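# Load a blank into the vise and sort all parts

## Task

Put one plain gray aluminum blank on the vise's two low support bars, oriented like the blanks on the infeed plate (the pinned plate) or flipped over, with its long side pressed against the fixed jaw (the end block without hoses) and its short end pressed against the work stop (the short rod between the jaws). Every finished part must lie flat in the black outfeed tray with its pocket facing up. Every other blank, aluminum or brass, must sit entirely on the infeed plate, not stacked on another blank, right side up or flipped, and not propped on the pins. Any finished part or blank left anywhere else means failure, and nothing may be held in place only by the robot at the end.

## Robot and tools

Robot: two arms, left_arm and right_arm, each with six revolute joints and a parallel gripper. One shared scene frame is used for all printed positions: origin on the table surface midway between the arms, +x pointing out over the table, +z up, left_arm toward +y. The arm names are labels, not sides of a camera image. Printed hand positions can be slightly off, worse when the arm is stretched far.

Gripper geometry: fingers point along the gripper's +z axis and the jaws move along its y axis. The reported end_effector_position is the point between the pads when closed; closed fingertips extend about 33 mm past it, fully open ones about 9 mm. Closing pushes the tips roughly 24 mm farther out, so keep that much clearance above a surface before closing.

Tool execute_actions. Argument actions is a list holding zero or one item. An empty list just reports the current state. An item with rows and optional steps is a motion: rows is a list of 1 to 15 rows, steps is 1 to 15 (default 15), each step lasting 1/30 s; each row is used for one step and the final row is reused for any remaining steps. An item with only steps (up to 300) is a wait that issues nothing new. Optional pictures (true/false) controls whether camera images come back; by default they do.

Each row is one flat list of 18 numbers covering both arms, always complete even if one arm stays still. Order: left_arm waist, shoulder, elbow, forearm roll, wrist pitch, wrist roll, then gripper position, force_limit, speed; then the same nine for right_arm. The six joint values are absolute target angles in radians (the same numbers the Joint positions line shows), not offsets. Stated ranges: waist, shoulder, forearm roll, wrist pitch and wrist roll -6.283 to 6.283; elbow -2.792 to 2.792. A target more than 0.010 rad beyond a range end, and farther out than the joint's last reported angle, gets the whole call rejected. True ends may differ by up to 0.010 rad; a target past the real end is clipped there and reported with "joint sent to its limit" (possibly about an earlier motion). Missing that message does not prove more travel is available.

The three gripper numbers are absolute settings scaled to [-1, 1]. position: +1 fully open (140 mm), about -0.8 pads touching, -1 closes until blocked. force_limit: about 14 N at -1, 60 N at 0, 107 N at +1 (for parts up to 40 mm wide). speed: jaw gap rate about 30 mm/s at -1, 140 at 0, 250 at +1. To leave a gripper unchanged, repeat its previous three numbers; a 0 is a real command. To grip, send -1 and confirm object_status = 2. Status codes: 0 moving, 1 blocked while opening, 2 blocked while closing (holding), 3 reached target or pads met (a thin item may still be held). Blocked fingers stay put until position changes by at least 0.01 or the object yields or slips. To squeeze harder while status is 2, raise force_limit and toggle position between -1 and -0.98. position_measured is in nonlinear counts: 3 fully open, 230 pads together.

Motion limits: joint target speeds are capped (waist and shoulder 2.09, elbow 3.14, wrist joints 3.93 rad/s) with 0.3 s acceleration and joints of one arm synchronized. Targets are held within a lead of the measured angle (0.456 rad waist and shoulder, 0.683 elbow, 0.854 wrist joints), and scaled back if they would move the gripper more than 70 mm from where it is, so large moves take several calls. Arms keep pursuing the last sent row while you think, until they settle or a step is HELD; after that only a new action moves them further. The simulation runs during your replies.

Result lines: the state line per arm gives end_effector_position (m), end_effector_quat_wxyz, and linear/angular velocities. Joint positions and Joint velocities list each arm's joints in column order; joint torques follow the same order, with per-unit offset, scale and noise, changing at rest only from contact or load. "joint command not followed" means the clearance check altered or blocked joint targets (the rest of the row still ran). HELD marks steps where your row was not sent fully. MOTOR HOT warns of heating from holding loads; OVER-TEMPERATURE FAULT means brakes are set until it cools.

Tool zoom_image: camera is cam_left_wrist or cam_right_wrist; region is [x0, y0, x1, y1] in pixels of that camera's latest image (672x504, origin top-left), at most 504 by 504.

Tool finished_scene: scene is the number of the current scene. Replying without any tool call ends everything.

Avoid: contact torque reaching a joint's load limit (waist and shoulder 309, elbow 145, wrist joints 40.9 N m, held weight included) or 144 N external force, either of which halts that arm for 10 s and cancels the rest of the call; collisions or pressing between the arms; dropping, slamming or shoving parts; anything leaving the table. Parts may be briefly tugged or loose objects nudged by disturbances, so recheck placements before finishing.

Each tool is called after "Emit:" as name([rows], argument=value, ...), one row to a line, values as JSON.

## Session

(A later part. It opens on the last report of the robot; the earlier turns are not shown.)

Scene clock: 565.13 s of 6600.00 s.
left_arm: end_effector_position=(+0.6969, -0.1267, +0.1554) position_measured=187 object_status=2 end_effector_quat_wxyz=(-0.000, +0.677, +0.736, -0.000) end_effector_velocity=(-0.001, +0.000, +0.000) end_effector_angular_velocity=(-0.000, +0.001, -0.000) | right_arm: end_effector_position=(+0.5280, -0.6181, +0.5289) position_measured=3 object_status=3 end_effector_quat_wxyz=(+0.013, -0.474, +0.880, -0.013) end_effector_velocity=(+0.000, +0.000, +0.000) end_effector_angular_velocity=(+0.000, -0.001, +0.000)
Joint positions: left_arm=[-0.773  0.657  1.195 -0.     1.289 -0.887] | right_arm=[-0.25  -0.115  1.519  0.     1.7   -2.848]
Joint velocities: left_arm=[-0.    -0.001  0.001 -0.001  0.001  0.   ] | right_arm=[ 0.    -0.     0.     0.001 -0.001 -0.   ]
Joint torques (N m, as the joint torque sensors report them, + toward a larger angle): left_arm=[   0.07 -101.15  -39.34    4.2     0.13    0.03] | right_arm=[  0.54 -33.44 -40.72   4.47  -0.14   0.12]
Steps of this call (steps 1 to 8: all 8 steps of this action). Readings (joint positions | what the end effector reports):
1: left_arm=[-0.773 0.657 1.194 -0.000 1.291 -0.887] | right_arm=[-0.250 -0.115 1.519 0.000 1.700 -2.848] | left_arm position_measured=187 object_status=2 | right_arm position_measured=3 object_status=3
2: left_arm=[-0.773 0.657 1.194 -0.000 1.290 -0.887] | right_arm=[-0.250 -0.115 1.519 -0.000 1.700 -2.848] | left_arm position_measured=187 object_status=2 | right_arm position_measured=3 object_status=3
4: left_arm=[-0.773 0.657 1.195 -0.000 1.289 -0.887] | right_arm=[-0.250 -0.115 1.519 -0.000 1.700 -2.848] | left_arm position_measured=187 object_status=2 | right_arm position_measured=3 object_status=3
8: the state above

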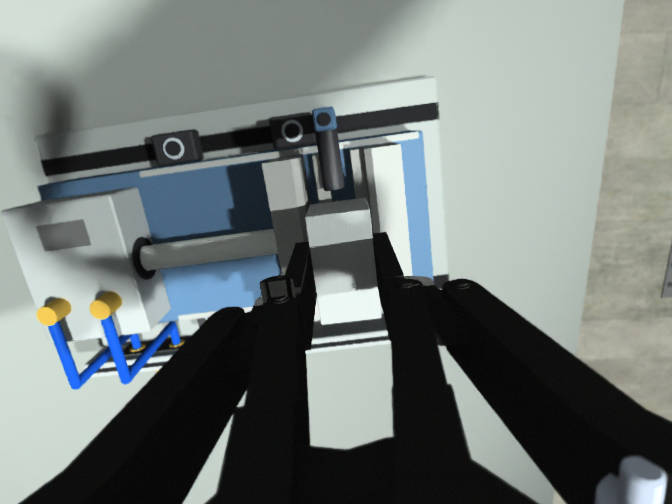

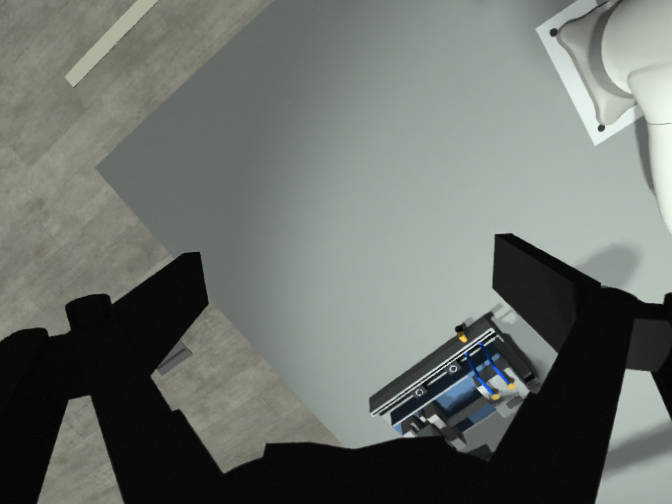

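Emit:
execute_actions([
  {"rows":[[-0.7732,0.6580,1.1959,0,1.2877,-0.8872,-1,0.3,-0.3,-0.25,-0.115,1.519,0,1.70,-2.848,1,0,0]],"steps":8},
], pictures=false)

Emit:
execute_actions([
  {"rows":[[-0.7732,0.6585,1.1969,0,1.2862,-0.8872,-1,0.3,-0.3,-0.25,-0.115,1.519,0,1.70,-2.848,1,0,0]],"steps":8},
], pictures=false)

Emit:
execute_actions([
  {"rows":[[-0.7732,0.6593,1.1983,0,1.2840,-0.8872,-1,0.3,-0.3,-0.25,-0.115,1.519,0,1.70,-2.848,1,0,0]],"steps":8},
], pictures=false)

Scene clock: 569.37 s of 6600.00 s.
left_arm: end_effector_position=(+0.6970, -0.1268, +0.1544) position_measured=187 object_status=2 end_effector_quat_wxyz=(-0.000, +0.677, +0.736, +0.000) end_effector_velocity=(+0.001, -0.001, +0.001) end_effector_angular_velocity=(-0.001, -0.002, -0.000) | right_arm: end_effector_position=(+0.5280, -0.6181, +0.5289) position_measured=3 object_status=3 end_effector_quat_wxyz=(+0.013, -0.474, +0.880, -0.013) end_effector_velocity=(-0.000, +0.000, +0.001) end_effector_angular_velocity=(-0.000, -0.001, +0.001)
Joint positions: left_arm=[-0.773  0.658  1.196  0.     1.288 -0.887] | right_arm=[-0.25  -0.115  1.519 -0.     1.7   -2.848]
Joint velocities: left_arm=[ 0.     0.    -0.001  0.001 -0.001  0.   ] | right_arm=[-0.    -0.001 -0.    -0.    -0.    -0.001]
Joint torques (N m, as the joint torque sensors report them, + toward a larger angle): left_arm=[   0.27 -101.49  -38.84    4.27    0.16    0.22] | right_arm=[ -0.72 -32.81 -38.96   4.33  -0.2    0.25]
Steps of this call (steps 1 to 15: the robot went on to your last target; steps 16 to 90: nothing new was sent; then 0.97 s passed at rest; steps 91 to 98: all 8 steps of this action). Readings (joint positions | what the end effector reports):
91: left_arm=[-0.773 0.657 1.195 0.000 1.289 -0.887] | right_arm=[-0.250 -0.115 1.519 -0.000 1.700 -2.848] | left_arm position_measured=187 object_status=2 | right_arm position_measured=3 object_status=3
92: left_arm=[-0.773 0.658 1.195 0.000 1.289 -0.887] | right_arm=[-0.250 -0.115 1.519 -0.000 1.700 -2.848] | left_arm position_measured=187 object_status=2 | right_arm position_measured=3 object_status=3
94: left_arm=[-0.773 0.658 1.196 0.000 1.288 -0.887] | right_arm=[-0.250 -0.115 1.519 0.000 1.700 -2.848] | left_arm position_measured=187 object_status=2 | right_arm position_measured=3 object_status=3
98: the state above

Scene clock: 569.63 s of 6600.00 s.
left_arm: end_effector_position=(+0.6970, -0.1268, +0.1534) position_measured=187 object_status=2 end_effector_quat_wxyz=(-0.000, +0.677, +0.736, +0.000) end_effector_velocity=(+0.000, -0.000, +0.001) end_effector_angular_velocity=(-0.001, -0.001, -0.001) | right_arm: end_effector_position=(+0.5280, -0.6181, +0.5289) position_measured=3 object_status=3 end_effector_quat_wxyz=(+0.013, -0.474, +0.880, -0.013) end_effector_velocity=(+0.001, +0.000, -0.000) end_effector_angular_velocity=(+0.000, +0.001, -0.000)
Joint positions: left_arm=[-0.773  0.658  1.197  0.     1.286 -0.887] | right_arm=[-0.25  -0.115  1.519  0.     1.7   -2.848]
Joint velocities: left_arm=[ 0.    -0.001  0.     0.    -0.001  0.001] | right_arm=[ 0.001  0.001 -0.    -0.    -0.     0.001]
Joint torques (N m, as the joint torque sensors report them, + toward a larger angle): left_arm=[  -3.08 -100.68  -39.16    4.36    0.3     0.05] | right_arm=[  1.73 -33.26 -40.2    4.    -0.33   0.2 ]
Steps of this call (steps 1 to 8: all 8 steps of this action). Readings (joint positions | what the end effector reports):
1: left_arm=[-0.773 0.658 1.196 0.000 1.288 -0.887] | right_arm=[-0.250 -0.115 1.519 0.000 1.700 -2.848] | left_arm position_measured=187 object_status=2 | right_arm position_measured=3 object_status=3
2: left_arm=[-0.773 0.658 1.196 0.000 1.287 -0.887] | right_arm=[-0.250 -0.115 1.519 0.000 1.700 -2.848] | left_arm position_measured=187 object_status=2 | right_arm position_measured=3 object_status=3
4: left_arm=[-0.773 0.658 1.197 0.000 1.286 -0.887] | right_arm=[-0.250 -0.115 1.519 -0.000 1.700 -2.848] | left_arm position_measured=187 object_status=2 | right_arm position_measured=3 object_status=3
8: the state above

Scene clock: 569.90 s of 6600.00 s.
left_arm: end_effector_position=(+0.6970, -0.1268, +0.1519) position_measured=187 object_status=2 end_effector_quat_wxyz=(+0.000, +0.677, +0.736, +0.000) end_effector_velocity=(-0.000, +0.000, -0.000) end_effector_angular_velocity=(+0.000, +0.000, +0.002) | right_arm: end_effector_position=(+0.5280, -0.6181, +0.5289) position_measured=3 object_status=3 end_effector_quat_wxyz=(+0.013, -0.474, +0.880, -0.013) end_effector_velocity=(+0.000, +0.000, -0.000) end_effector_angular_velocity=(+0.001, +0.001, +0.000)
Joint positions: left_arm=[-0.773  0.659  1.198  0.     1.284 -0.887] | right_arm=[-0.25  -0.115  1.519  0.     1.7   -2.848]
Joint velocities: left_arm=[ 0.    -0.     0.001  0.    -0.    -0.001] | right_arm=[ 0.     0.001 -0.     0.001  0.    -0.   ]
Joint torques (N m, as the joint torque sensors report them, + toward a larger angle): left_arm=[  -1.99 -102.43  -39.92    4.14    0.43    0.01] | right_arm=[  0.52 -32.69 -40.22   4.29  -0.08   0.13]
Steps of this call (steps 1 to 8: all 8 steps of this action). Readings (joint positions | what the end effector reports):
1: left_arm=[-0.773 0.659 1.197 0.000 1.286 -0.887] | right_arm=[-0.250 -0.115 1.519 -0.000 1.700 -2.848] | left_arm position_measured=187 object_status=2 | right_arm position_measured=3 object_status=3
2: left_arm=[-0.773 0.659 1.197 0.000 1.285 -0.887] | right_arm=[-0.250 -0.115 1.519 0.000 1.700 -2.848] | left_arm position_measured=187 object_status=2 | right_arm position_measured=3 object_status=3
4: left_arm=[-0.773 0.659 1.198 0.000 1.284 -0.887] | right_arm=[-0.250 -0.115 1.519 -0.000 1.700 -2.848] | left_arm position_measured=187 object_status=2 | right_arm position_measured=3 object_status=3
8: the state above

Emit:
execute_actions([
  {"rows":[[-0.7732,0.6602,1.2027,0,1.2787,-0.8872,-1,0.3,-0.3,-0.25,-0.115,1.519,0,1.70,-2.848,1,0,0],[-0.7732,0.6610,1.2044,0,1.2762,-0.8872,-1,0.3,-0.3,-0.25,-0.115,1.519,0,1.70,-2.848,1,0,0],[-0.7732,0.6618,1.2060,0,1.2738,-0.8872,-1,0.3,-0.3,-0.25,-0.115,1.519,0,1.70,-2.848,1,0,0]],"steps":9},
], pictures=false)

Emit:
execute_actions([
  {"rows":[[-0.7732,0.6626,1.2077,0,1.2713,-0.8872,-1,0.3,-0.3,-0.25,-0.115,1.519,0,1.70,-2.848,1,0,0],[-0.7732,0.6635,1.2095,0,1.2686,-0.8872,-1,0.3,-0.3,-0.25,-0.115,1.519,0,1.70,-2.848,1,0,0],[-0.7732,0.6643,1.2112,0,1.2661,-0.8872,-1,0.3,-0.3,-0.25,-0.115,1.519,0,1.70,-2.848,1,0,0]],"steps":9},
])

Scene clock: 579.87 s of 6600.00 s.
left_arm: end_effector_position=(+0.6967, -0.1265, +0.1456) position_measured=187 object_status=2 end_effector_quat_wxyz=(+0.000, +0.677, +0.736, +0.000) end_effector_velocity=(+0.000, +0.000, -0.000) end_effector_angular_velocity=(-0.001, -0.002, -0.000) | right_arm: end_effector_position=(+0.5280, -0.6181, +0.5289) position_measured=3 object_status=3 end_effector_quat_wxyz=(+0.013, -0.474, +0.880, -0.013) end_effector_velocity=(+0.001, -0.000, -0.000) end_effector_angular_velocity=(-0.000, -0.001, -0.001)
Joint positions: left_arm=[-0.773  0.662  1.206  0.     1.274 -0.887] | right_arm=[-0.25  -0.115  1.519 -0.     1.7   -2.848]
Joint velocities: left_arm=[ 0.    -0.001  0.001  0.001 -0.002  0.   ] | right_arm=[ 0.     0.001 -0.    -0.    -0.001  0.001]
Joint torques (N m, as the joint torque sensors report them, + toward a larger angle): left_arm=[  -1.57 -100.98  -40.58    4.1    -0.01    0.28] | right_arm=[  0.48 -34.29 -40.23   4.41  -0.18   0.12]
Steps of this call (steps 1 to 15: the robot went on to your last target; steps 16 to 90: nothing new was sent; then 6.67 s passed at rest; steps 91 to 99: all 9 steps of this action). Readings (joint positions | what the end effector reports):
91: left_arm=[-0.773 0.659 1.199 0.000 1.284 -0.887] | right_arm=[-0.250 -0.115 1.519 0.000 1.700 -2.848] | left_arm position_measured=187 object_status=2 | right_arm position_measured=3 object_status=3
92: left_arm=[-0.773 0.660 1.200 0.000 1.282 -0.887] | right_arm=[-0.250 -0.115 1.519 -0.000 1.700 -2.848] | left_arm position_measured=187 object_status=2 | right_arm position_measured=3 object_status=3
94: left_arm=[-0.773 0.661 1.204 0.000 1.277 -0.887] | right_arm=[-0.250 -0.115 1.519 -0.000 1.700 -2.848] | left_arm position_measured=187 object_status=2 | right_arm position_measured=3 object_status=3
98: left_arm=[-0.773 0.662 1.206 0.000 1.274 -0.887] | right_arm=[-0.250 -0.115 1.519 0.000 1.700 -2.848] | left_arm position_measured=187 object_status=2 | right_arm position_measured=3 object_status=3
99: the state above

Scene clock: 580.17 s of 6600.00 s.
left_arm: end_effector_position=(+0.6968, -0.1266, +0.1411) position_measured=187 object_status=2 end_effector_quat_wxyz=(+0.000, +0.677, +0.736, -0.000) end_effector_velocity=(-0.001, -0.000, -0.003) end_effector_angular_velocity=(+0.001, +0.002, -0.000) | right_arm: end_effector_position=(+0.5280, -0.6181, +0.5289) position_measured=3 object_status=3 end_effector_quat_wxyz=(+0.013, -0.474, +0.880, -0.013) end_effector_velocity=(-0.000, -0.000, -0.001) end_effector_angular_velocity=(+0.000, +0.002, -0.001)
Joint positions: left_arm=[-0.773  0.664  1.211 -0.     1.266 -0.887] | right_arm=[-0.25  -0.115  1.519 -0.     1.7   -2.848]
Joint velocities: left_arm=[-0.001  0.001  0.003 -0.001 -0.002 -0.   ] | right_arm=[-0.     0.001  0.    -0.     0.001  0.001]
Joint torques (N m, as the joint torque sensors report them, + toward a larger angle): left_arm=[ -1.01 -50.15 -16.67   3.86  -4.59   0.18] | right_arm=[ -2.07 -33.19 -40.09   4.42  -0.38   0.27]
Steps of this call (steps 1 to 9: all 9 steps of this action). Readings (joint positions | what the end effector reports):
1: left_arm=[-0.773 0.662 1.206 0.000 1.274 -0.887] | right_arm=[-0.250 -0.115 1.519 -0.000 1.700 -2.848] | left_arm position_measured=187 object_status=2 | right_arm position_measured=3 object_status=3
2: left_arm=[-0.773 0.662 1.207 0.000 1.273 -0.887] | right_arm=[-0.250 -0.115 1.519 0.000 1.700 -2.848] | left_arm position_measured=187 object_status=2 | right_arm position_measured=3 object_status=3
4: left_arm=[-0.773 0.663 1.209 0.000 1.269 -0.887] | right_arm=[-0.250 -0.115 1.519 -0.000 1.700 -2.848] | left_arm position_measured=187 object_status=2 | right_arm position_measured=3 object_status=3
8: left_arm=[-0.773 0.664 1.211 -0.000 1.267 -0.887] | right_arm=[-0.250 -0.115 1.519 -0.000 1.700 -2.848] | left_arm position_measured=187 object_status=2 | right_arm position_measured=3 object_status=3
9: the state above

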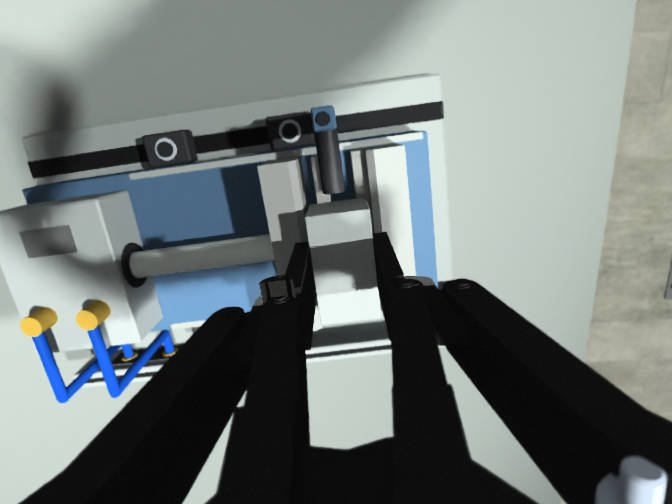

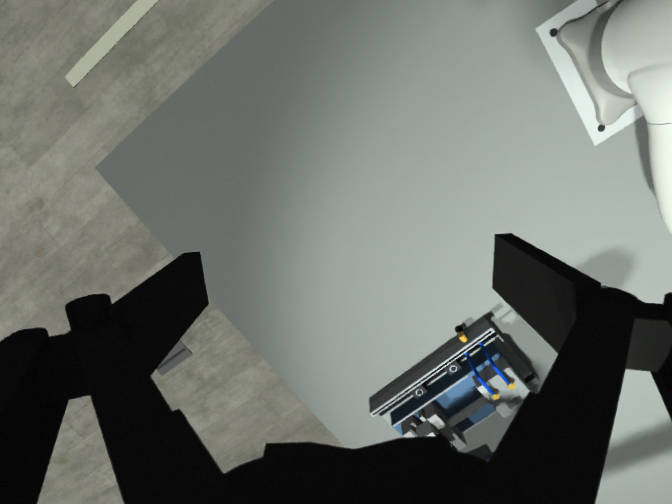

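Emit:
execute_actions([
  {"rows":[[-0.7732,0.6631,1.2086,0,1.2699,-0.8872,-1,0.3,-0.3,-0.25,-0.115,1.519,0,1.70,-2.848,1,0,0]],"steps":8},
], pictures=false)

Scene clock: 582.83 s of 6600.00 s.
left_arm: end_effector_position=(+0.6967, -0.1264, +0.1426) position_measured=187 object_status=2 end_effector_quat_wxyz=(-0.000, +0.677, +0.736, +0.000) end_effector_velocity=(+0.001, -0.001, +0.004) end_effector_angular_velocity=(-0.003, -0.004, -0.002) | right_arm: end_effector_position=(+0.5280, -0.6181, +0.5289) position_measured=3 object_status=3 end_effector_quat_wxyz=(+0.013, -0.474, +0.880, -0.013) end_effector_velocity=(+0.001, +0.000, +0.000) end_effector_angular_velocity=(-0.001, -0.003, -0.000)
Joint positions: left_arm=[-0.773  0.663  1.209  0.     1.27  -0.887] | right_arm=[-0.25  -0.115  1.519 -0.     1.7   -2.848]
Joint velocities: left_arm=[ 0.    -0.002 -0.003  0.001  0.     0.002] | right_arm=[ 0.001 -0.001 -0.    -0.    -0.002  0.001]
Joint torques (N m, as the joint torque sensors report them, + toward a larger angle): left_arm=[  -1.8  -100.09  -38.86    4.21    0.15   -0.4 ] | right_arm=[ -0.79 -33.83 -39.64   4.39  -0.23   0.03]
Steps of this call (steps 1 to 15: the robot went on to your last target; steps 16 to 72: nothing new was sent; steps 73 to 80: all 8 steps of this action). Readings (joint positions | what the end effector reports):
73: left_arm=[-0.773 0.664 1.211 -0.000 1.266 -0.887] | right_arm=[-0.250 -0.115 1.519 -0.000 1.700 -2.848] | left_arm position_measured=187 object_status=2 | right_arm position_measured=3 object_status=3
74: left_arm=[-0.773 0.664 1.210 0.000 1.267 -0.887] | right_arm=[-0.250 -0.115 1.519 0.000 1.700 -2.848] | left_arm position_measured=187 object_status=2 | right_arm position_measured=3 object_status=3
76: left_arm=[-0.773 0.664 1.210 0.000 1.269 -0.887] | right_arm=[-0.250 -0.115 1.519 0.000 1.700 -2.848] | left_arm position_measured=187 object_status=2 | right_arm position_measured=3 object_status=3
80: the state above

Emit:
execute_actions(actions=[])

Emit:
zoom_image(camera="cam_left_wrist", region=[250, 130, 430, 265])

Scene clock: 588.33 s of 6600.00 s.
left_arm: end_effector_position=(+0.6967, -0.1265, +0.1429) position_measured=187 object_status=2 end_effector_quat_wxyz=(-0.000, +0.677, +0.736, +0.000) end_effector_velocity=(-0.001, -0.000, -0.001) end_effector_angular_velocity=(+0.001, +0.002, -0.000) | right_arm: end_effector_position=(+0.5280, -0.6181, +0.5289) position_measured=3 object_status=3 end_effector_quat_wxyz=(+0.013, -0.474, +0.880, -0.013) end_effector_velocity=(-0.000, +0.000, -0.000) end_effector_angular_velocity=(+0.001, +0.002, +0.000)
Joint positions: left_arm=[-0.773  0.663  1.209  0.     1.27  -0.887] | right_arm=[-0.25  -0.115  1.519 -0.     1.7   -2.848]
Joint velocities: left_arm=[-0.001  0.     0.001 -0.001  0.001 -0.   ] | right_arm=[0.001 0.001 0.    0.    0.002 0.   ]
Joint torques (N m, as the joint torque sensors report them, + toward a larger angle): left_arm=[  -0.25 -102.82  -39.61    4.1     0.27    0.21] | right_arm=[  0.67 -34.03 -40.36   4.25  -0.02   0.17]
Steps of this call (steps 1 to 15: the robot went on to your last target; steps 16 to 90: nothing new was sent; then 2.50 s passed at rest). Readings (joint positions | what the end effector reports):
1: left_arm=[-0.773 0.663 1.209 0.000 1.270 -0.887] | right_arm=[-0.250 -0.115 1.519 -0.000 1.700 -2.848] | left_arm position_measured=187 object_status=2 | right_arm position_measured=3 object_status=3
2: left_arm=[-0.773 0.663 1.209 0.000 1.270 -0.887] | right_arm=[-0.250 -0.115 1.519 -0.000 1.700 -2.848] | left_arm position_measured=187 object_status=2 | right_arm position_measured=3 object_status=3
4: left_arm=[-0.773 0.663 1.209 0.000 1.270 -0.887] | right_arm=[-0.250 -0.115 1.519 -0.000 1.700 -2.848] | left_arm position_measured=187 object_status=2 | right_arm position_measured=3 object_status=3
8: left_arm=[-0.773 0.663 1.209 0.000 1.270 -0.887] | right_arm=[-0.250 -0.115 1.519 0.000 1.700 -2.848] | left_arm position_measured=187 object_status=2 | right_arm position_measured=3 object_status=3
90: the state above
All arms were judged still, so your last target was given up. Only a new action makes them travel on or press farther. Fingers that are still opening or closing keep moving.

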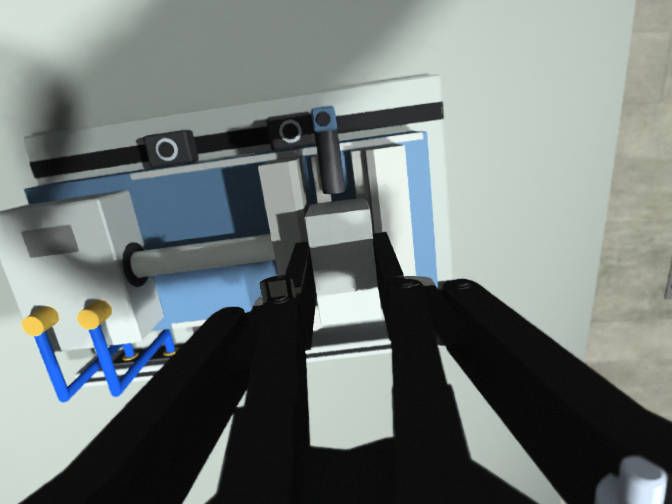

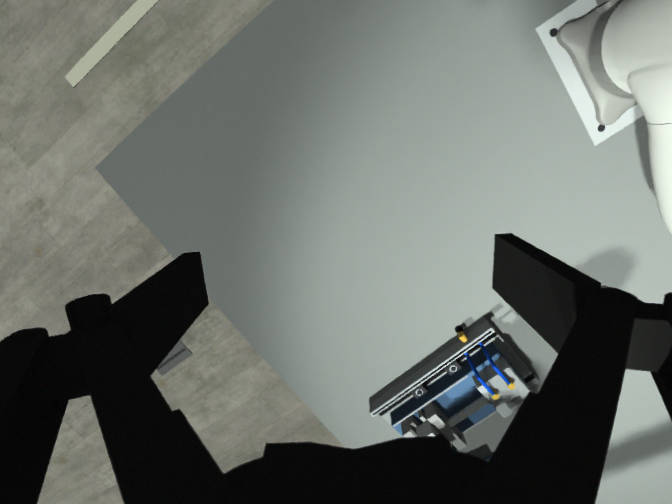

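Region (250, 130, 430, 265) of cam_left_wrist's 672x504 image, scaled by 2.800, with more detail than that image has; it fills the top 378 rows of this view, and the rest is white.

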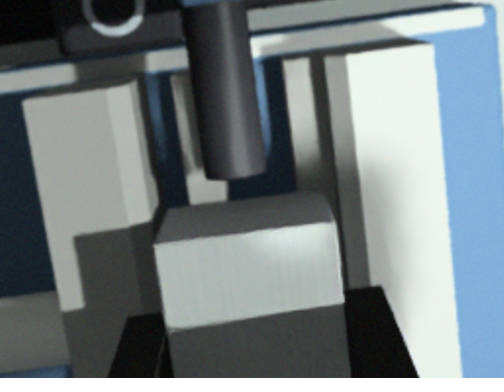

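Emit:
execute_actions([
  {"rows":[[-0.77279,0.66365,1.20767,0,1.27029,-0.88679,-1,0.3,-0.3,-0.25,-0.115,1.519,0,1.70,-2.848,1,0,0]],"steps":8},
], pictures=false)

Emit:
execute_actions([
  {"rows":[[-0.77238,0.66419,1.20674,0,1.27068,-0.88638,-1,0.3,-0.3,-0.25,-0.115,1.519,0,1.70,-2.848,1,0,0]],"steps":8},
], pictures=false)

Emit:
execute_actions([
  {"rows":[[-0.77197,0.66474,1.20581,0,1.27107,-0.88597,-1,0.3,-0.3,-0.25,-0.115,1.519,0,1.70,-2.848,1,0,0]],"steps":8},
], pictures=false)

Scene clock: 598.97 s of 6600.00 s.
left_arm: end_effector_position=(+0.6972, -0.1265, +0.1431) position_measured=187 object_status=2 end_effector_quat_wxyz=(+0.000, +0.677, +0.736, -0.000) end_effector_velocity=(+0.000, -0.000, -0.001) end_effector_angular_velocity=(+0.000, +0.001, +0.000) | right_arm: end_effector_position=(+0.5280, -0.6181, +0.5289) position_measured=3 object_status=3 end_effector_quat_wxyz=(+0.013, -0.474, +0.880, -0.013) end_effector_velocity=(+0.000, -0.001, -0.000) end_effector_angular_velocity=(+0.000, -0.000, -0.002)
Joint positions: left_arm=[-0.773  0.663  1.208  0.     1.27  -0.887] | right_arm=[-0.25  -0.115  1.519  0.     1.7   -2.848]
Joint velocities: left_arm=[ 0.     0.002 -0.001 -0.    -0.    -0.   ] | right_arm=[-0.001  0.     0.     0.    -0.001  0.001]
Joint torques (N m, as the joint torque sensors report them, + toward a larger angle): left_arm=[  -1.05 -101.39  -38.67    4.22    0.2     0.  ] | right_arm=[ -0.36 -32.81 -40.19   4.16  -0.43   0.41]
Steps of this call (steps 1 to 90: nothing new was sent; then 7.37 s passed at rest; steps 91 to 98: all 8 steps of this action). Readings (joint positions | what the end effector reports):
91: left_arm=[-0.773 0.663 1.209 0.000 1.270 -0.887] | right_arm=[-0.250 -0.115 1.519 -0.000 1.700 -2.848] | left_arm position_measured=187 object_status=2 | right_arm position_measured=3 object_status=3
92: left_arm=[-0.773 0.663 1.208 0.000 1.270 -0.887] | right_arm=[-0.250 -0.115 1.519 -0.000 1.700 -2.848] | left_arm position_measured=187 object_status=2 | right_arm position_measured=3 object_status=3
94: left_arm=[-0.773 0.663 1.208 0.000 1.270 -0.887] | right_arm=[-0.250 -0.115 1.519 0.000 1.700 -2.848] | left_arm position_measured=187 object_status=2 | right_arm position_measured=3 object_status=3
98: the state above

Scene clock: 599.23 s of 6600.00 s.
left_arm: end_effector_position=(+0.6977, -0.1264, +0.1429) position_measured=187 object_status=2 end_effector_quat_wxyz=(-0.000, +0.677, +0.736, +0.000) end_effector_velocity=(+0.000, -0.000, -0.001) end_effector_angular_velocity=(+0.000, -0.000, +0.001) | right_arm: end_effector_position=(+0.5280, -0.6181, +0.5289) position_measured=3 object_status=3 end_effector_quat_wxyz=(+0.013, -0.474, +0.880, -0.013) end_effector_velocity=(-0.000, +0.000, -0.001) end_effector_angular_velocity=(+0.001, +0.003, +0.000)
Joint positions: left_arm=[-0.772  0.664  1.207  0.     1.271 -0.886] | right_arm=[-0.25  -0.115  1.519 -0.     1.7   -2.848]
Joint velocities: left_arm=[-0.     0.001 -0.001  0.    -0.001 -0.001] | right_arm=[ 0.     0.001 -0.    -0.     0.002  0.   ]
Joint torques (N m, as the joint torque sensors report them, + toward a larger angle): left_arm=[  -0.67 -101.2   -39.32    4.25    0.38    0.24] | right_arm=[  1.44 -33.41 -39.82   4.36  -0.31   0.04]
Steps of this call (steps 1 to 8: all 8 steps of this action). Readings (joint positions | what the end effector reports):
1: left_arm=[-0.773 0.664 1.208 0.000 1.270 -0.887] | right_arm=[-0.250 -0.115 1.519 -0.000 1.700 -2.848] | left_arm position_measured=187 object_status=2 | right_arm position_measured=3 object_status=3
2: left_arm=[-0.773 0.664 1.207 0.000 1.270 -0.887] | right_arm=[-0.250 -0.115 1.519 0.000 1.700 -2.848] | left_arm position_measured=187 object_status=2 | right_arm position_measured=3 object_status=3
4: left_arm=[-0.772 0.664 1.207 0.000 1.271 -0.886] | right_arm=[-0.250 -0.115 1.519 -0.000 1.700 -2.848] | left_arm position_measured=187 object_status=2 | right_arm position_measured=3 object_status=3
8: the state above

Scene clock: 599.50 s of 6600.00 s.
left_arm: end_effector_position=(+0.6982, -0.1264, +0.1429) position_measured=187 object_status=2 end_effector_quat_wxyz=(-0.000, +0.677, +0.736, +0.000) end_effector_velocity=(+0.000, -0.001, +0.000) end_effector_angular_velocity=(-0.002, -0.002, -0.001) | right_arm: end_effector_position=(+0.5280, -0.6181, +0.5289) position_measured=3 object_status=3 end_effector_quat_wxyz=(+0.013, -0.474, +0.880, -0.013) end_effector_velocity=(-0.001, +0.000, +0.001) end_effector_angular_velocity=(-0.001, -0.002, +0.000)
Joint positions: left_arm=[-0.772  0.665  1.206  0.     1.271 -0.886] | right_arm=[-0.25  -0.115  1.519  0.     1.7   -2.848]
Joint velocities: left_arm=[-0.001  0.    -0.001 -0.    -0.002 -0.   ] | right_arm=[-0.    -0.002  0.     0.    -0.    -0.001]
Joint torques (N m, as the joint torque sensors report them, + toward a larger angle): left_arm=[   0.17 -102.12  -39.6     4.4     0.47    0.22] | right_arm=[ -0.47 -34.31 -39.96   3.96  -0.15   0.1 ]
Steps of this call (steps 1 to 8: all 8 steps of this action). Readings (joint positions | what the end effector reports):
1: left_arm=[-0.772 0.664 1.207 0.000 1.271 -0.886] | right_arm=[-0.250 -0.115 1.519 -0.000 1.700 -2.848] | left_arm position_measured=187 object_status=2 | right_arm position_measured=3 object_status=3
2: left_arm=[-0.772 0.664 1.206 0.000 1.271 -0.886] | right_arm=[-0.250 -0.115 1.519 -0.000 1.700 -2.848] | left_arm position_measured=187 object_status=2 | right_arm position_measured=3 object_status=3
4: left_arm=[-0.772 0.665 1.206 0.000 1.271 -0.886] | right_arm=[-0.250 -0.115 1.519 -0.000 1.700 -2.848] | left_arm position_measured=187 object_status=2 | right_arm position_measured=3 object_status=3
8: the state above

Emit:
execute_actions([
  {"rows":[[-0.77156,0.66528,1.20488,0,1.27146,-0.88556,-1,0.3,-0.3,-0.25,-0.115,1.519,0,1.70,-2.848,1,0,0]],"steps":8},
], pictures=false)

Emit:
execute_actions([
  {"rows":[[-0.77115,0.66583,1.20395,0,1.27185,-0.88515,-1,0.3,-0.3,-0.25,-0.115,1.519,0,1.70,-2.848,1,0,0]],"steps":8},
])

Scene clock: 604.97 s of 6600.00 s.
left_arm: end_effector_position=(+0.6987, -0.1264, +0.1429) position_measured=187 object_status=2 end_effector_quat_wxyz=(-0.000, +0.677, +0.736, -0.000) end_effector_velocity=(-0.000, +0.000, +0.000) end_effector_angular_velocity=(+0.001, +0.001, +0.002) | right_arm: end_effector_position=(+0.5280, -0.6181, +0.5289) position_measured=3 object_status=3 end_effector_quat_wxyz=(+0.013, -0.474, +0.880, -0.013) end_effector_velocity=(-0.000, +0.000, +0.000) end_effector_angular_velocity=(+0.000, +0.001, +0.001)
Joint positions: left_arm=[-0.772  0.665  1.205 -0.     1.271 -0.886] | right_arm=[-0.25  -0.115  1.519  0.     1.7   -2.848]
Joint velocities: left_arm=[ 0.    -0.    -0.    -0.     0.002 -0.001] | right_arm=[ 0.     0.    -0.    -0.     0.001 -0.001]
Joint torques (N m, as the joint torque sensors report them, + toward a larger angle): left_arm=[   0.43 -101.83  -38.6     4.3     0.39    0.18] | right_arm=[ -0.9  -34.74 -39.83   4.24   0.01   0.11]
Steps of this call (steps 1 to 15: the robot went on to your last target; steps 16 to 90: nothing new was sent; then 2.20 s passed at rest; steps 91 to 98: all 8 steps of this action). Readings (joint positions | what the end effector reports):
91: left_arm=[-0.772 0.665 1.206 -0.000 1.271 -0.886] | right_arm=[-0.250 -0.115 1.519 -0.000 1.700 -2.848] | left_arm position_measured=187 object_status=2 | right_arm position_measured=3 object_status=3
92: left_arm=[-0.772 0.665 1.205 -0.000 1.271 -0.886] | right_arm=[-0.250 -0.115 1.519 -0.000 1.700 -2.848] | left_arm position_measured=187 object_status=2 | right_arm position_measured=3 object_status=3
94: left_arm=[-0.772 0.665 1.205 -0.000 1.271 -0.886] | right_arm=[-0.250 -0.115 1.519 -0.000 1.700 -2.848] | left_arm position_measured=187 object_status=2 | right_arm position_measured=3 object_status=3
98: the state above

Scene clock: 605.23 s of 6600.00 s.
left_arm: end_effector_position=(+0.6992, -0.1263, +0.1429) position_measured=187 object_status=2 end_effector_quat_wxyz=(-0.000, +0.677, +0.736, -0.000) end_effector_velocity=(-0.001, +0.000, +0.001) end_effector_angular_velocity=(+0.001, +0.001, -0.000) | right_arm: end_effector_position=(+0.5280, -0.6181, +0.5289) position_measured=3 object_status=3 end_effector_quat_wxyz=(+0.013, -0.474, +0.880, -0.013) end_effector_velocity=(+0.000, +0.000, +0.000) end_effector_angular_velocity=(-0.001, -0.001, +0.000)
Joint positions: left_arm=[-0.771  0.666  1.204 -0.     1.272 -0.885] | right_arm=[-0.25  -0.115  1.519 -0.     1.7   -2.848]
Joint velocities: left_arm=[-0.001 -0.001  0.     0.     0.002 -0.   ] | right_arm=[ 0.001  0.    -0.    -0.    -0.001  0.001]
Joint torques (N m, as the joint torque sensors report them, + toward a larger angle): left_arm=[  -0.59 -101.07  -39.47    4.3     0.47   -0.03] | right_arm=[ -0.01 -31.65 -39.21   4.27  -0.16   0.22]
Steps of this call (steps 1 to 8: all 8 steps of this action). Readings (joint positions | what the end effector reports):
1: left_arm=[-0.772 0.665 1.205 -0.000 1.271 -0.886] | right_arm=[-0.250 -0.115 1.519 -0.000 1.700 -2.848] | left_arm position_measured=187 object_status=2 | right_arm position_measured=3 object_status=3
2: left_arm=[-0.771 0.666 1.204 -0.000 1.272 -0.885] | right_arm=[-0.250 -0.115 1.519 0.000 1.700 -2.848] | left_arm position_measured=187 object_status=2 | right_arm position_measured=3 object_status=3
4: left_arm=[-0.771 0.666 1.204 -0.000 1.272 -0.885] | right_arm=[-0.250 -0.115 1.519 -0.000 1.700 -2.848] | left_arm position_measured=187 object_status=2 | right_arm position_measured=3 object_status=3
8: the state above

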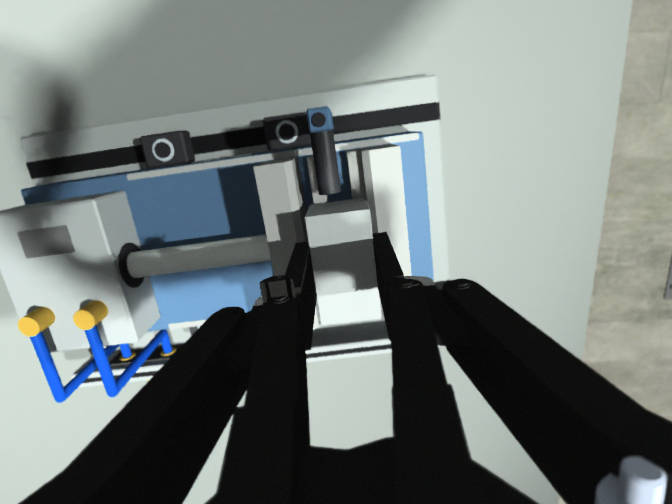

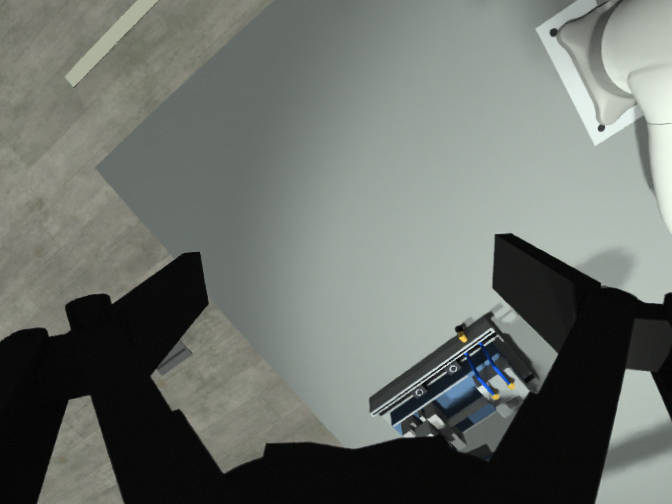

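Emit:
zoom_image(camera="cam_left_wrist", region=[280, 140, 420, 245])

Region (280, 140, 420, 245) of cam_left_wrist's 672x504 image, scaled by 3.600, with more detail than that image has; it fills the top 378 rows of this view, and the rest is white.

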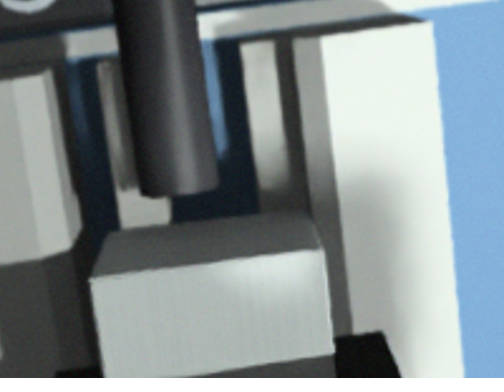

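Emit:
execute_actions([
  {"rows":[[-0.77074,0.66637,1.20302,0,1.27224,-0.88474,-1,0.3,-0.3,-0.25,-0.115,1.519,0,1.70,-2.848,1,0,0]],"steps":8},
], pictures=false)

Emit:
execute_actions([
  {"rows":[[-0.77033,0.66692,1.20209,0,1.27263,-0.88433,-1,0.3,-0.3,-0.25,-0.115,1.519,0,1.70,-2.848,1,0,0]],"steps":8},
], pictures=false)

Emit:
execute_actions([
  {"rows":[[-0.76992,0.66746,1.20116,0,1.27302,-0.88392,-1,0.3,-0.3,-0.25,-0.115,1.519,0,1.70,-2.848,1,0,0]],"steps":8},
], pictures=false)

Scene clock: 620.57 s of 6600.00 s.
left_arm: end_effector_position=(+0.6996, -0.1263, +0.1429) position_measured=187 object_status=2 end_effector_quat_wxyz=(-0.000, +0.677, +0.736, -0.000) end_effector_velocity=(+0.000, -0.001, +0.001) end_effector_angular_velocity=(-0.001, -0.001, -0.001) | right_arm: end_effector_position=(+0.5280, -0.6181, +0.5289) position_measured=3 object_status=3 end_effector_quat_wxyz=(+0.013, -0.474, +0.880, -0.013) end_effector_velocity=(+0.000, -0.000, +0.000) end_effector_angular_velocity=(-0.001, -0.001, -0.000)
Joint positions: left_arm=[-0.771  0.666  1.203 -0.     1.272 -0.885] | right_arm=[-0.25  -0.115  1.519 -0.     1.7   -2.848]
Joint velocities: left_arm=[-0.    -0.    -0.002  0.     0.001  0.001] | right_arm=[-0.    -0.     0.    -0.    -0.001 -0.   ]
Joint torques (N m, as the joint torque sensors report them, + toward a larger angle): left_arm=[   2.19 -100.45  -39.7     4.85   -0.49    0.44] | right_arm=[ -1.08 -33.28 -39.64   4.57   0.26   0.43]
Steps of this call (steps 1 to 15: the robot went on to your last target; steps 16 to 90: nothing new was sent; then 12.07 s passed at rest; steps 91 to 98: all 8 steps of this action). Readings (joint positions | what the end effector reports):
91: left_arm=[-0.771 0.666 1.204 -0.000 1.272 -0.885] | right_arm=[-0.250 -0.115 1.519 -0.000 1.700 -2.848] | left_arm position_measured=187 object_status=2 | right_arm position_measured=3 object_status=3
92: left_arm=[-0.771 0.666 1.204 -0.000 1.272 -0.885] | right_arm=[-0.250 -0.115 1.519 0.000 1.700 -2.848] | left_arm position_measured=187 object_status=2 | right_arm position_measured=3 object_status=3
94: left_arm=[-0.771 0.666 1.203 -0.000 1.272 -0.885] | right_arm=[-0.250 -0.115 1.519 -0.000 1.700 -2.848] | left_arm position_measured=187 object_status=2 | right_arm position_measured=3 object_status=3
98: the state above

Scene clock: 620.83 s of 6600.00 s.
left_arm: end_effector_position=(+0.7000, -0.1263, +0.1429) position_measured=187 object_status=2 end_effector_quat_wxyz=(-0.000, +0.677, +0.736, -0.000) end_effector_velocity=(-0.000, +0.000, -0.001) end_effector_angular_velocity=(+0.001, +0.002, -0.000) | right_arm: end_effector_position=(+0.5280, -0.6181, +0.5289) position_measured=3 object_status=3 end_effector_quat_wxyz=(+0.013, -0.474, +0.880, -0.013) end_effector_velocity=(-0.000, -0.000, +0.001) end_effector_angular_velocity=(-0.000, -0.001, -0.000)
Joint positions: left_arm=[-0.77   0.667  1.202 -0.     1.273 -0.884] | right_arm=[-0.25  -0.115  1.519 -0.     1.7   -2.848]
Joint velocities: left_arm=[ 0.     0.001 -0.    -0.001  0.002  0.001] | right_arm=[-0.    -0.001 -0.    -0.     0.    -0.   ]
Joint torques (N m, as the joint torque sensors report them, + toward a larger angle): left_arm=[ 10.52 -98.54 -43.02   8.65  -3.93   0.63] | right_arm=[ -0.98 -33.5  -39.29   4.14  -0.06   0.24]
Steps of this call (steps 1 to 8: all 8 steps of this action). Readings (joint positions | what the end effector reports):
1: left_arm=[-0.771 0.666 1.203 -0.000 1.272 -0.885] | right_arm=[-0.250 -0.115 1.519 0.000 1.700 -2.848] | left_arm position_measured=187 object_status=2 | right_arm position_measured=3 object_status=3
2: left_arm=[-0.771 0.667 1.203 -0.000 1.273 -0.885] | right_arm=[-0.250 -0.115 1.519 0.000 1.700 -2.848] | left_arm position_measured=187 object_status=2 | right_arm position_measured=3 object_status=3
4: left_arm=[-0.770 0.667 1.202 -0.000 1.273 -0.884] | right_arm=[-0.250 -0.115 1.519 0.000 1.700 -2.848] | left_arm position_measured=187 object_status=2 | right_arm position_measured=3 object_status=3
8: the state above

Scene clock: 621.10 s of 6600.00 s.
left_arm: end_effector_position=(+0.7005, -0.1263, +0.1429) position_measured=187 object_status=2 end_effector_quat_wxyz=(-0.000, +0.677, +0.736, -0.000) end_effector_velocity=(+0.000, -0.000, +0.001) end_effector_angular_velocity=(-0.002, -0.001, -0.000) | right_arm: end_effector_position=(+0.5280, -0.6181, +0.5289) position_measured=3 object_status=3 end_effector_quat_wxyz=(+0.013, -0.474, +0.880, -0.013) end_effector_velocity=(+0.000, +0.000, -0.001) end_effector_angular_velocity=(+0.000, +0.002, +0.002)
Joint positions: left_arm=[-0.77   0.667  1.201 -0.     1.273 -0.884] | right_arm=[-0.25  -0.115  1.519  0.     1.7   -2.848]
Joint velocities: left_arm=[ 0.    -0.001  0.    -0.    -0.001  0.   ] | right_arm=[ 0.001  0.001  0.    -0.001  0.001 -0.001]
Joint torques (N m, as the joint torque sensors report them, + toward a larger angle): left_arm=[ 19.07 -98.92 -46.73  12.83  -7.31   0.87] | right_arm=[ -0.62 -29.98 -40.19   3.89  -0.15   0.46]
Steps of this call (steps 1 to 8: all 8 steps of this action). Readings (joint positions | what the end effector reports):
1: left_arm=[-0.770 0.667 1.202 -0.000 1.273 -0.884] | right_arm=[-0.250 -0.115 1.519 -0.000 1.700 -2.848] | left_arm position_measured=187 object_status=2 | right_arm position_measured=3 object_status=3
2: left_arm=[-0.770 0.667 1.202 -0.000 1.273 -0.884] | right_arm=[-0.250 -0.115 1.519 0.000 1.700 -2.848] | left_arm position_measured=187 object_status=2 | right_arm position_measured=3 object_status=3
4: left_arm=[-0.770 0.667 1.201 -0.000 1.273 -0.884] | right_arm=[-0.250 -0.115 1.519 0.000 1.700 -2.848] | left_arm position_measured=187 object_status=2 | right_arm position_measured=3 object_status=3
8: the state above

Emit:
execute_actions([
  {"rows":[[-0.77090,0.66615,1.20339,0,1.27208,-0.88490,-1,0.3,-0.3,-0.25,-0.115,1.519,0,1.70,-2.848,1,0,0]],"steps":8},
], pictures=false)

Emit:
execute_actions([
  {"rows":[[-0.77018,0.66491,1.20551,0,1.27120,-0.88418,-1,0.3,-0.3,-0.25,-0.115,1.519,0,1.70,-2.848,1,0,0]],"steps":8},
], pictures=false)

Emit:
execute_actions([
  {"rows":[[-0.76946,0.66367,1.20763,0,1.27032,-0.88346,-1,0.3,-0.3,-0.25,-0.115,1.519,0,1.70,-2.848,1,0,0]],"steps":8},
], pictures=false)

Emit:
execute_actions([
  {"rows":[[-0.76910,0.66305,1.20869,0,1.26988,-0.88310,-1,0.3,-0.3,-0.25,-0.115,1.519,0,1.70,-2.848,1,0,0]],"steps":8},
], pictures=false)

Scene clock: 632.67 s of 6600.00 s.
left_arm: end_effector_position=(+0.6998, -0.1261, +0.1428) position_measured=187 object_status=2 end_effector_quat_wxyz=(+0.000, +0.677, +0.736, +0.000) end_effector_velocity=(-0.001, -0.000, +0.001) end_effector_angular_velocity=(-0.000, -0.000, -0.001) | right_arm: end_effector_position=(+0.5280, -0.6181, +0.5289) position_measured=3 object_status=3 end_effector_quat_wxyz=(+0.013, -0.474, +0.880, -0.013) end_effector_velocity=(-0.000, +0.000, +0.001) end_effector_angular_velocity=(+0.001, -0.003, -0.000)
Joint positions: left_arm=[-0.771  0.666  1.203  0.     1.272 -0.885] | right_arm=[-0.25  -0.115  1.519  0.     1.7   -2.848]
Joint velocities: left_arm=[-0.001 -0.002  0.002 -0.    -0.     0.   ] | right_arm=[-0.    -0.002 -0.     0.001 -0.001 -0.   ]
Joint torques (N m, as the joint torque sensors report them, + toward a larger angle): left_arm=[  7.54 -98.52 -39.88   8.26  -1.68   0.08] | right_arm=[ -0.76 -33.76 -39.52   4.33   0.03   0.05]
Steps of this call (steps 1 to 15: the robot went on to your last target; steps 16 to 90: nothing new was sent; then 8.30 s passed at rest; steps 91 to 98: all 8 steps of this action). Readings (joint positions | what the end effector reports):
91: left_arm=[-0.770 0.667 1.201 0.000 1.273 -0.884] | right_arm=[-0.250 -0.115 1.519 -0.000 1.700 -2.848] | left_arm position_measured=187 object_status=2 | right_arm position_measured=3 object_status=3
92: left_arm=[-0.770 0.667 1.201 0.000 1.273 -0.884] | right_arm=[-0.250 -0.115 1.519 -0.000 1.700 -2.848] | left_arm position_measured=187 object_status=2 | right_arm position_measured=3 object_status=3
94: left_arm=[-0.770 0.667 1.203 0.000 1.272 -0.884] | right_arm=[-0.250 -0.115 1.519 0.000 1.700 -2.848] | left_arm position_measured=187 object_status=2 | right_arm position_measured=3 object_status=3
98: the state above

Scene clock: 632.93 s of 6600.00 s.
left_arm: end_effector_position=(+0.6995, -0.1252, +0.1429) position_measured=187 object_status=2 end_effector_quat_wxyz=(-0.000, +0.677, +0.736, +0.000) end_effector_velocity=(+0.000, -0.000, -0.001) end_effector_angular_velocity=(-0.001, -0.000, -0.002) | right_arm: end_effector_position=(+0.5280, -0.6181, +0.5289) position_measured=3 object_status=3 end_effector_quat_wxyz=(+0.013, -0.474, +0.880, -0.013) end_effector_velocity=(-0.001, +0.001, +0.002) end_effector_angular_velocity=(-0.001, -0.004, +0.002)
Joint positions: left_arm=[-0.77   0.665  1.205  0.     1.271 -0.884] | right_arm=[-0.25  -0.115  1.519  0.     1.7   -2.848]
Joint velocities: left_arm=[ 0.     0.     0.001 -0.001 -0.002  0.002] | right_arm=[ 0.001 -0.003 -0.    -0.    -0.001 -0.001]
Joint torques (N m, as the joint torque sensors report them, + toward a larger angle): left_arm=[  -2.36 -102.04  -39.59    4.66    0.16    0.22] | right_arm=[  0.95 -32.7  -39.8    4.45  -0.15   0.54]
Steps of this call (steps 1 to 8: all 8 steps of this action). Readings (joint positions | what the end effector reports):
1: left_arm=[-0.771 0.666 1.203 0.000 1.272 -0.885] | right_arm=[-0.250 -0.115 1.519 -0.000 1.700 -2.848] | left_arm position_measured=187 object_status=2 | right_arm position_measured=3 object_status=3
2: left_arm=[-0.771 0.666 1.204 0.000 1.272 -0.885] | right_arm=[-0.250 -0.115 1.519 0.000 1.700 -2.848] | left_arm position_measured=187 object_status=2 | right_arm position_measured=3 object_status=3
4: left_arm=[-0.770 0.665 1.205 0.000 1.271 -0.885] | right_arm=[-0.250 -0.115 1.519 -0.000 1.700 -2.848] | left_arm position_measured=187 object_status=2 | right_arm position_measured=3 object_status=3
8: the state above

Scene clock: 633.20 s of 6600.00 s.
left_arm: end_effector_position=(+0.6993, -0.1243, +0.1429) position_measured=187 object_status=2 end_effector_quat_wxyz=(-0.000, +0.677, +0.736, +0.000) end_effector_velocity=(-0.000, +0.000, -0.000) end_effector_angular_velocity=(-0.001, +0.001, +0.003) | right_arm: end_effector_position=(+0.5280, -0.6181, +0.5289) position_measured=3 object_status=3 end_effector_quat_wxyz=(+0.013, -0.474, +0.880, -0.013) end_effector_velocity=(-0.000, -0.000, +0.000) end_effector_angular_velocity=(-0.001, -0.000, +0.001)
Joint positions: left_arm=[-0.769  0.664  1.208  0.     1.27  -0.883] | right_arm=[-0.25  -0.115  1.519 -0.     1.7   -2.848]
Joint velocities: left_arm=[ 0.     0.     0.    -0.001 -0.001 -0.002] | right_arm=[ 0.    -0.001 -0.    -0.001 -0.    -0.001]
Joint torques (N m, as the joint torque sensors report them, + toward a larger angle): left_arm=[ -0.36 -99.22 -39.34   4.48   0.22   0.21] | right_arm=[ -0.45 -33.29 -39.78   4.35   0.17  -0.03]
Steps of this call (steps 1 to 8: all 8 steps of this action). Readings (joint positions | what the end effector reports):
1: left_arm=[-0.770 0.665 1.206 0.000 1.271 -0.884] | right_arm=[-0.250 -0.115 1.519 0.000 1.700 -2.848] | left_arm position_measured=187 object_status=2 | right_arm position_measured=3 object_status=3
2: left_arm=[-0.770 0.664 1.206 0.000 1.271 -0.884] | right_arm=[-0.250 -0.115 1.519 0.000 1.700 -2.848] | left_arm position_measured=187 object_status=2 | right_arm position_measured=3 object_status=3
4: left_arm=[-0.770 0.664 1.207 0.000 1.270 -0.884] | right_arm=[-0.250 -0.115 1.519 -0.000 1.700 -2.848] | left_arm position_measured=187 object_status=2 | right_arm position_measured=3 object_status=3
8: the state above

Scene clock: 633.47 s of 6600.00 s.
left_arm: end_effector_position=(+0.6993, -0.1238, +0.1429) position_measured=187 object_status=2 end_effector_quat_wxyz=(-0.000, +0.677, +0.736, +0.000) end_effector_velocity=(-0.000, +0.000, -0.000) end_effector_angular_velocity=(-0.000, +0.001, -0.001) | right_arm: end_effector_position=(+0.5280, -0.6181, +0.5289) position_measured=3 object_status=3 end_effector_quat_wxyz=(+0.013, -0.474, +0.880, -0.013) end_effector_velocity=(-0.001, -0.000, +0.000) end_effector_angular_velocity=(-0.001, +0.001, +0.001)
Joint positions: left_arm=[-0.769  0.663  1.209  0.     1.27  -0.883] | right_arm=[-0.25  -0.115  1.519  0.     1.7   -2.848]
Joint velocities: left_arm=[ 0.     0.     0.    -0.001 -0.     0.001] | right_arm=[-0.    -0.001  0.    -0.001  0.001 -0.001]
Joint torques (N m, as the joint torque sensors report them, + toward a larger angle): left_arm=[   0.63 -100.58  -39.      4.29   -0.1     0.02] | right_arm=[ -0.51 -33.16 -39.22   4.29  -0.2    0.06]
Steps of this call (steps 1 to 8: all 8 steps of this action). Readings (joint positions | what the end effector reports):
1: left_arm=[-0.769 0.664 1.208 0.000 1.270 -0.883] | right_arm=[-0.250 -0.115 1.519 0.000 1.700 -2.848] | left_arm position_measured=187 object_status=2 | right_arm position_measured=3 object_status=3
2: left_arm=[-0.769 0.663 1.208 0.000 1.270 -0.883] | right_arm=[-0.250 -0.115 1.519 0.000 1.700 -2.848] | left_arm position_measured=187 object_status=2 | right_arm position_measured=3 object_status=3
4: left_arm=[-0.769 0.663 1.209 0.000 1.270 -0.883] | right_arm=[-0.250 -0.115 1.519 -0.000 1.700 -2.848] | left_arm position_measured=187 object_status=2 | right_arm position_measured=3 object_status=3
8: the state above


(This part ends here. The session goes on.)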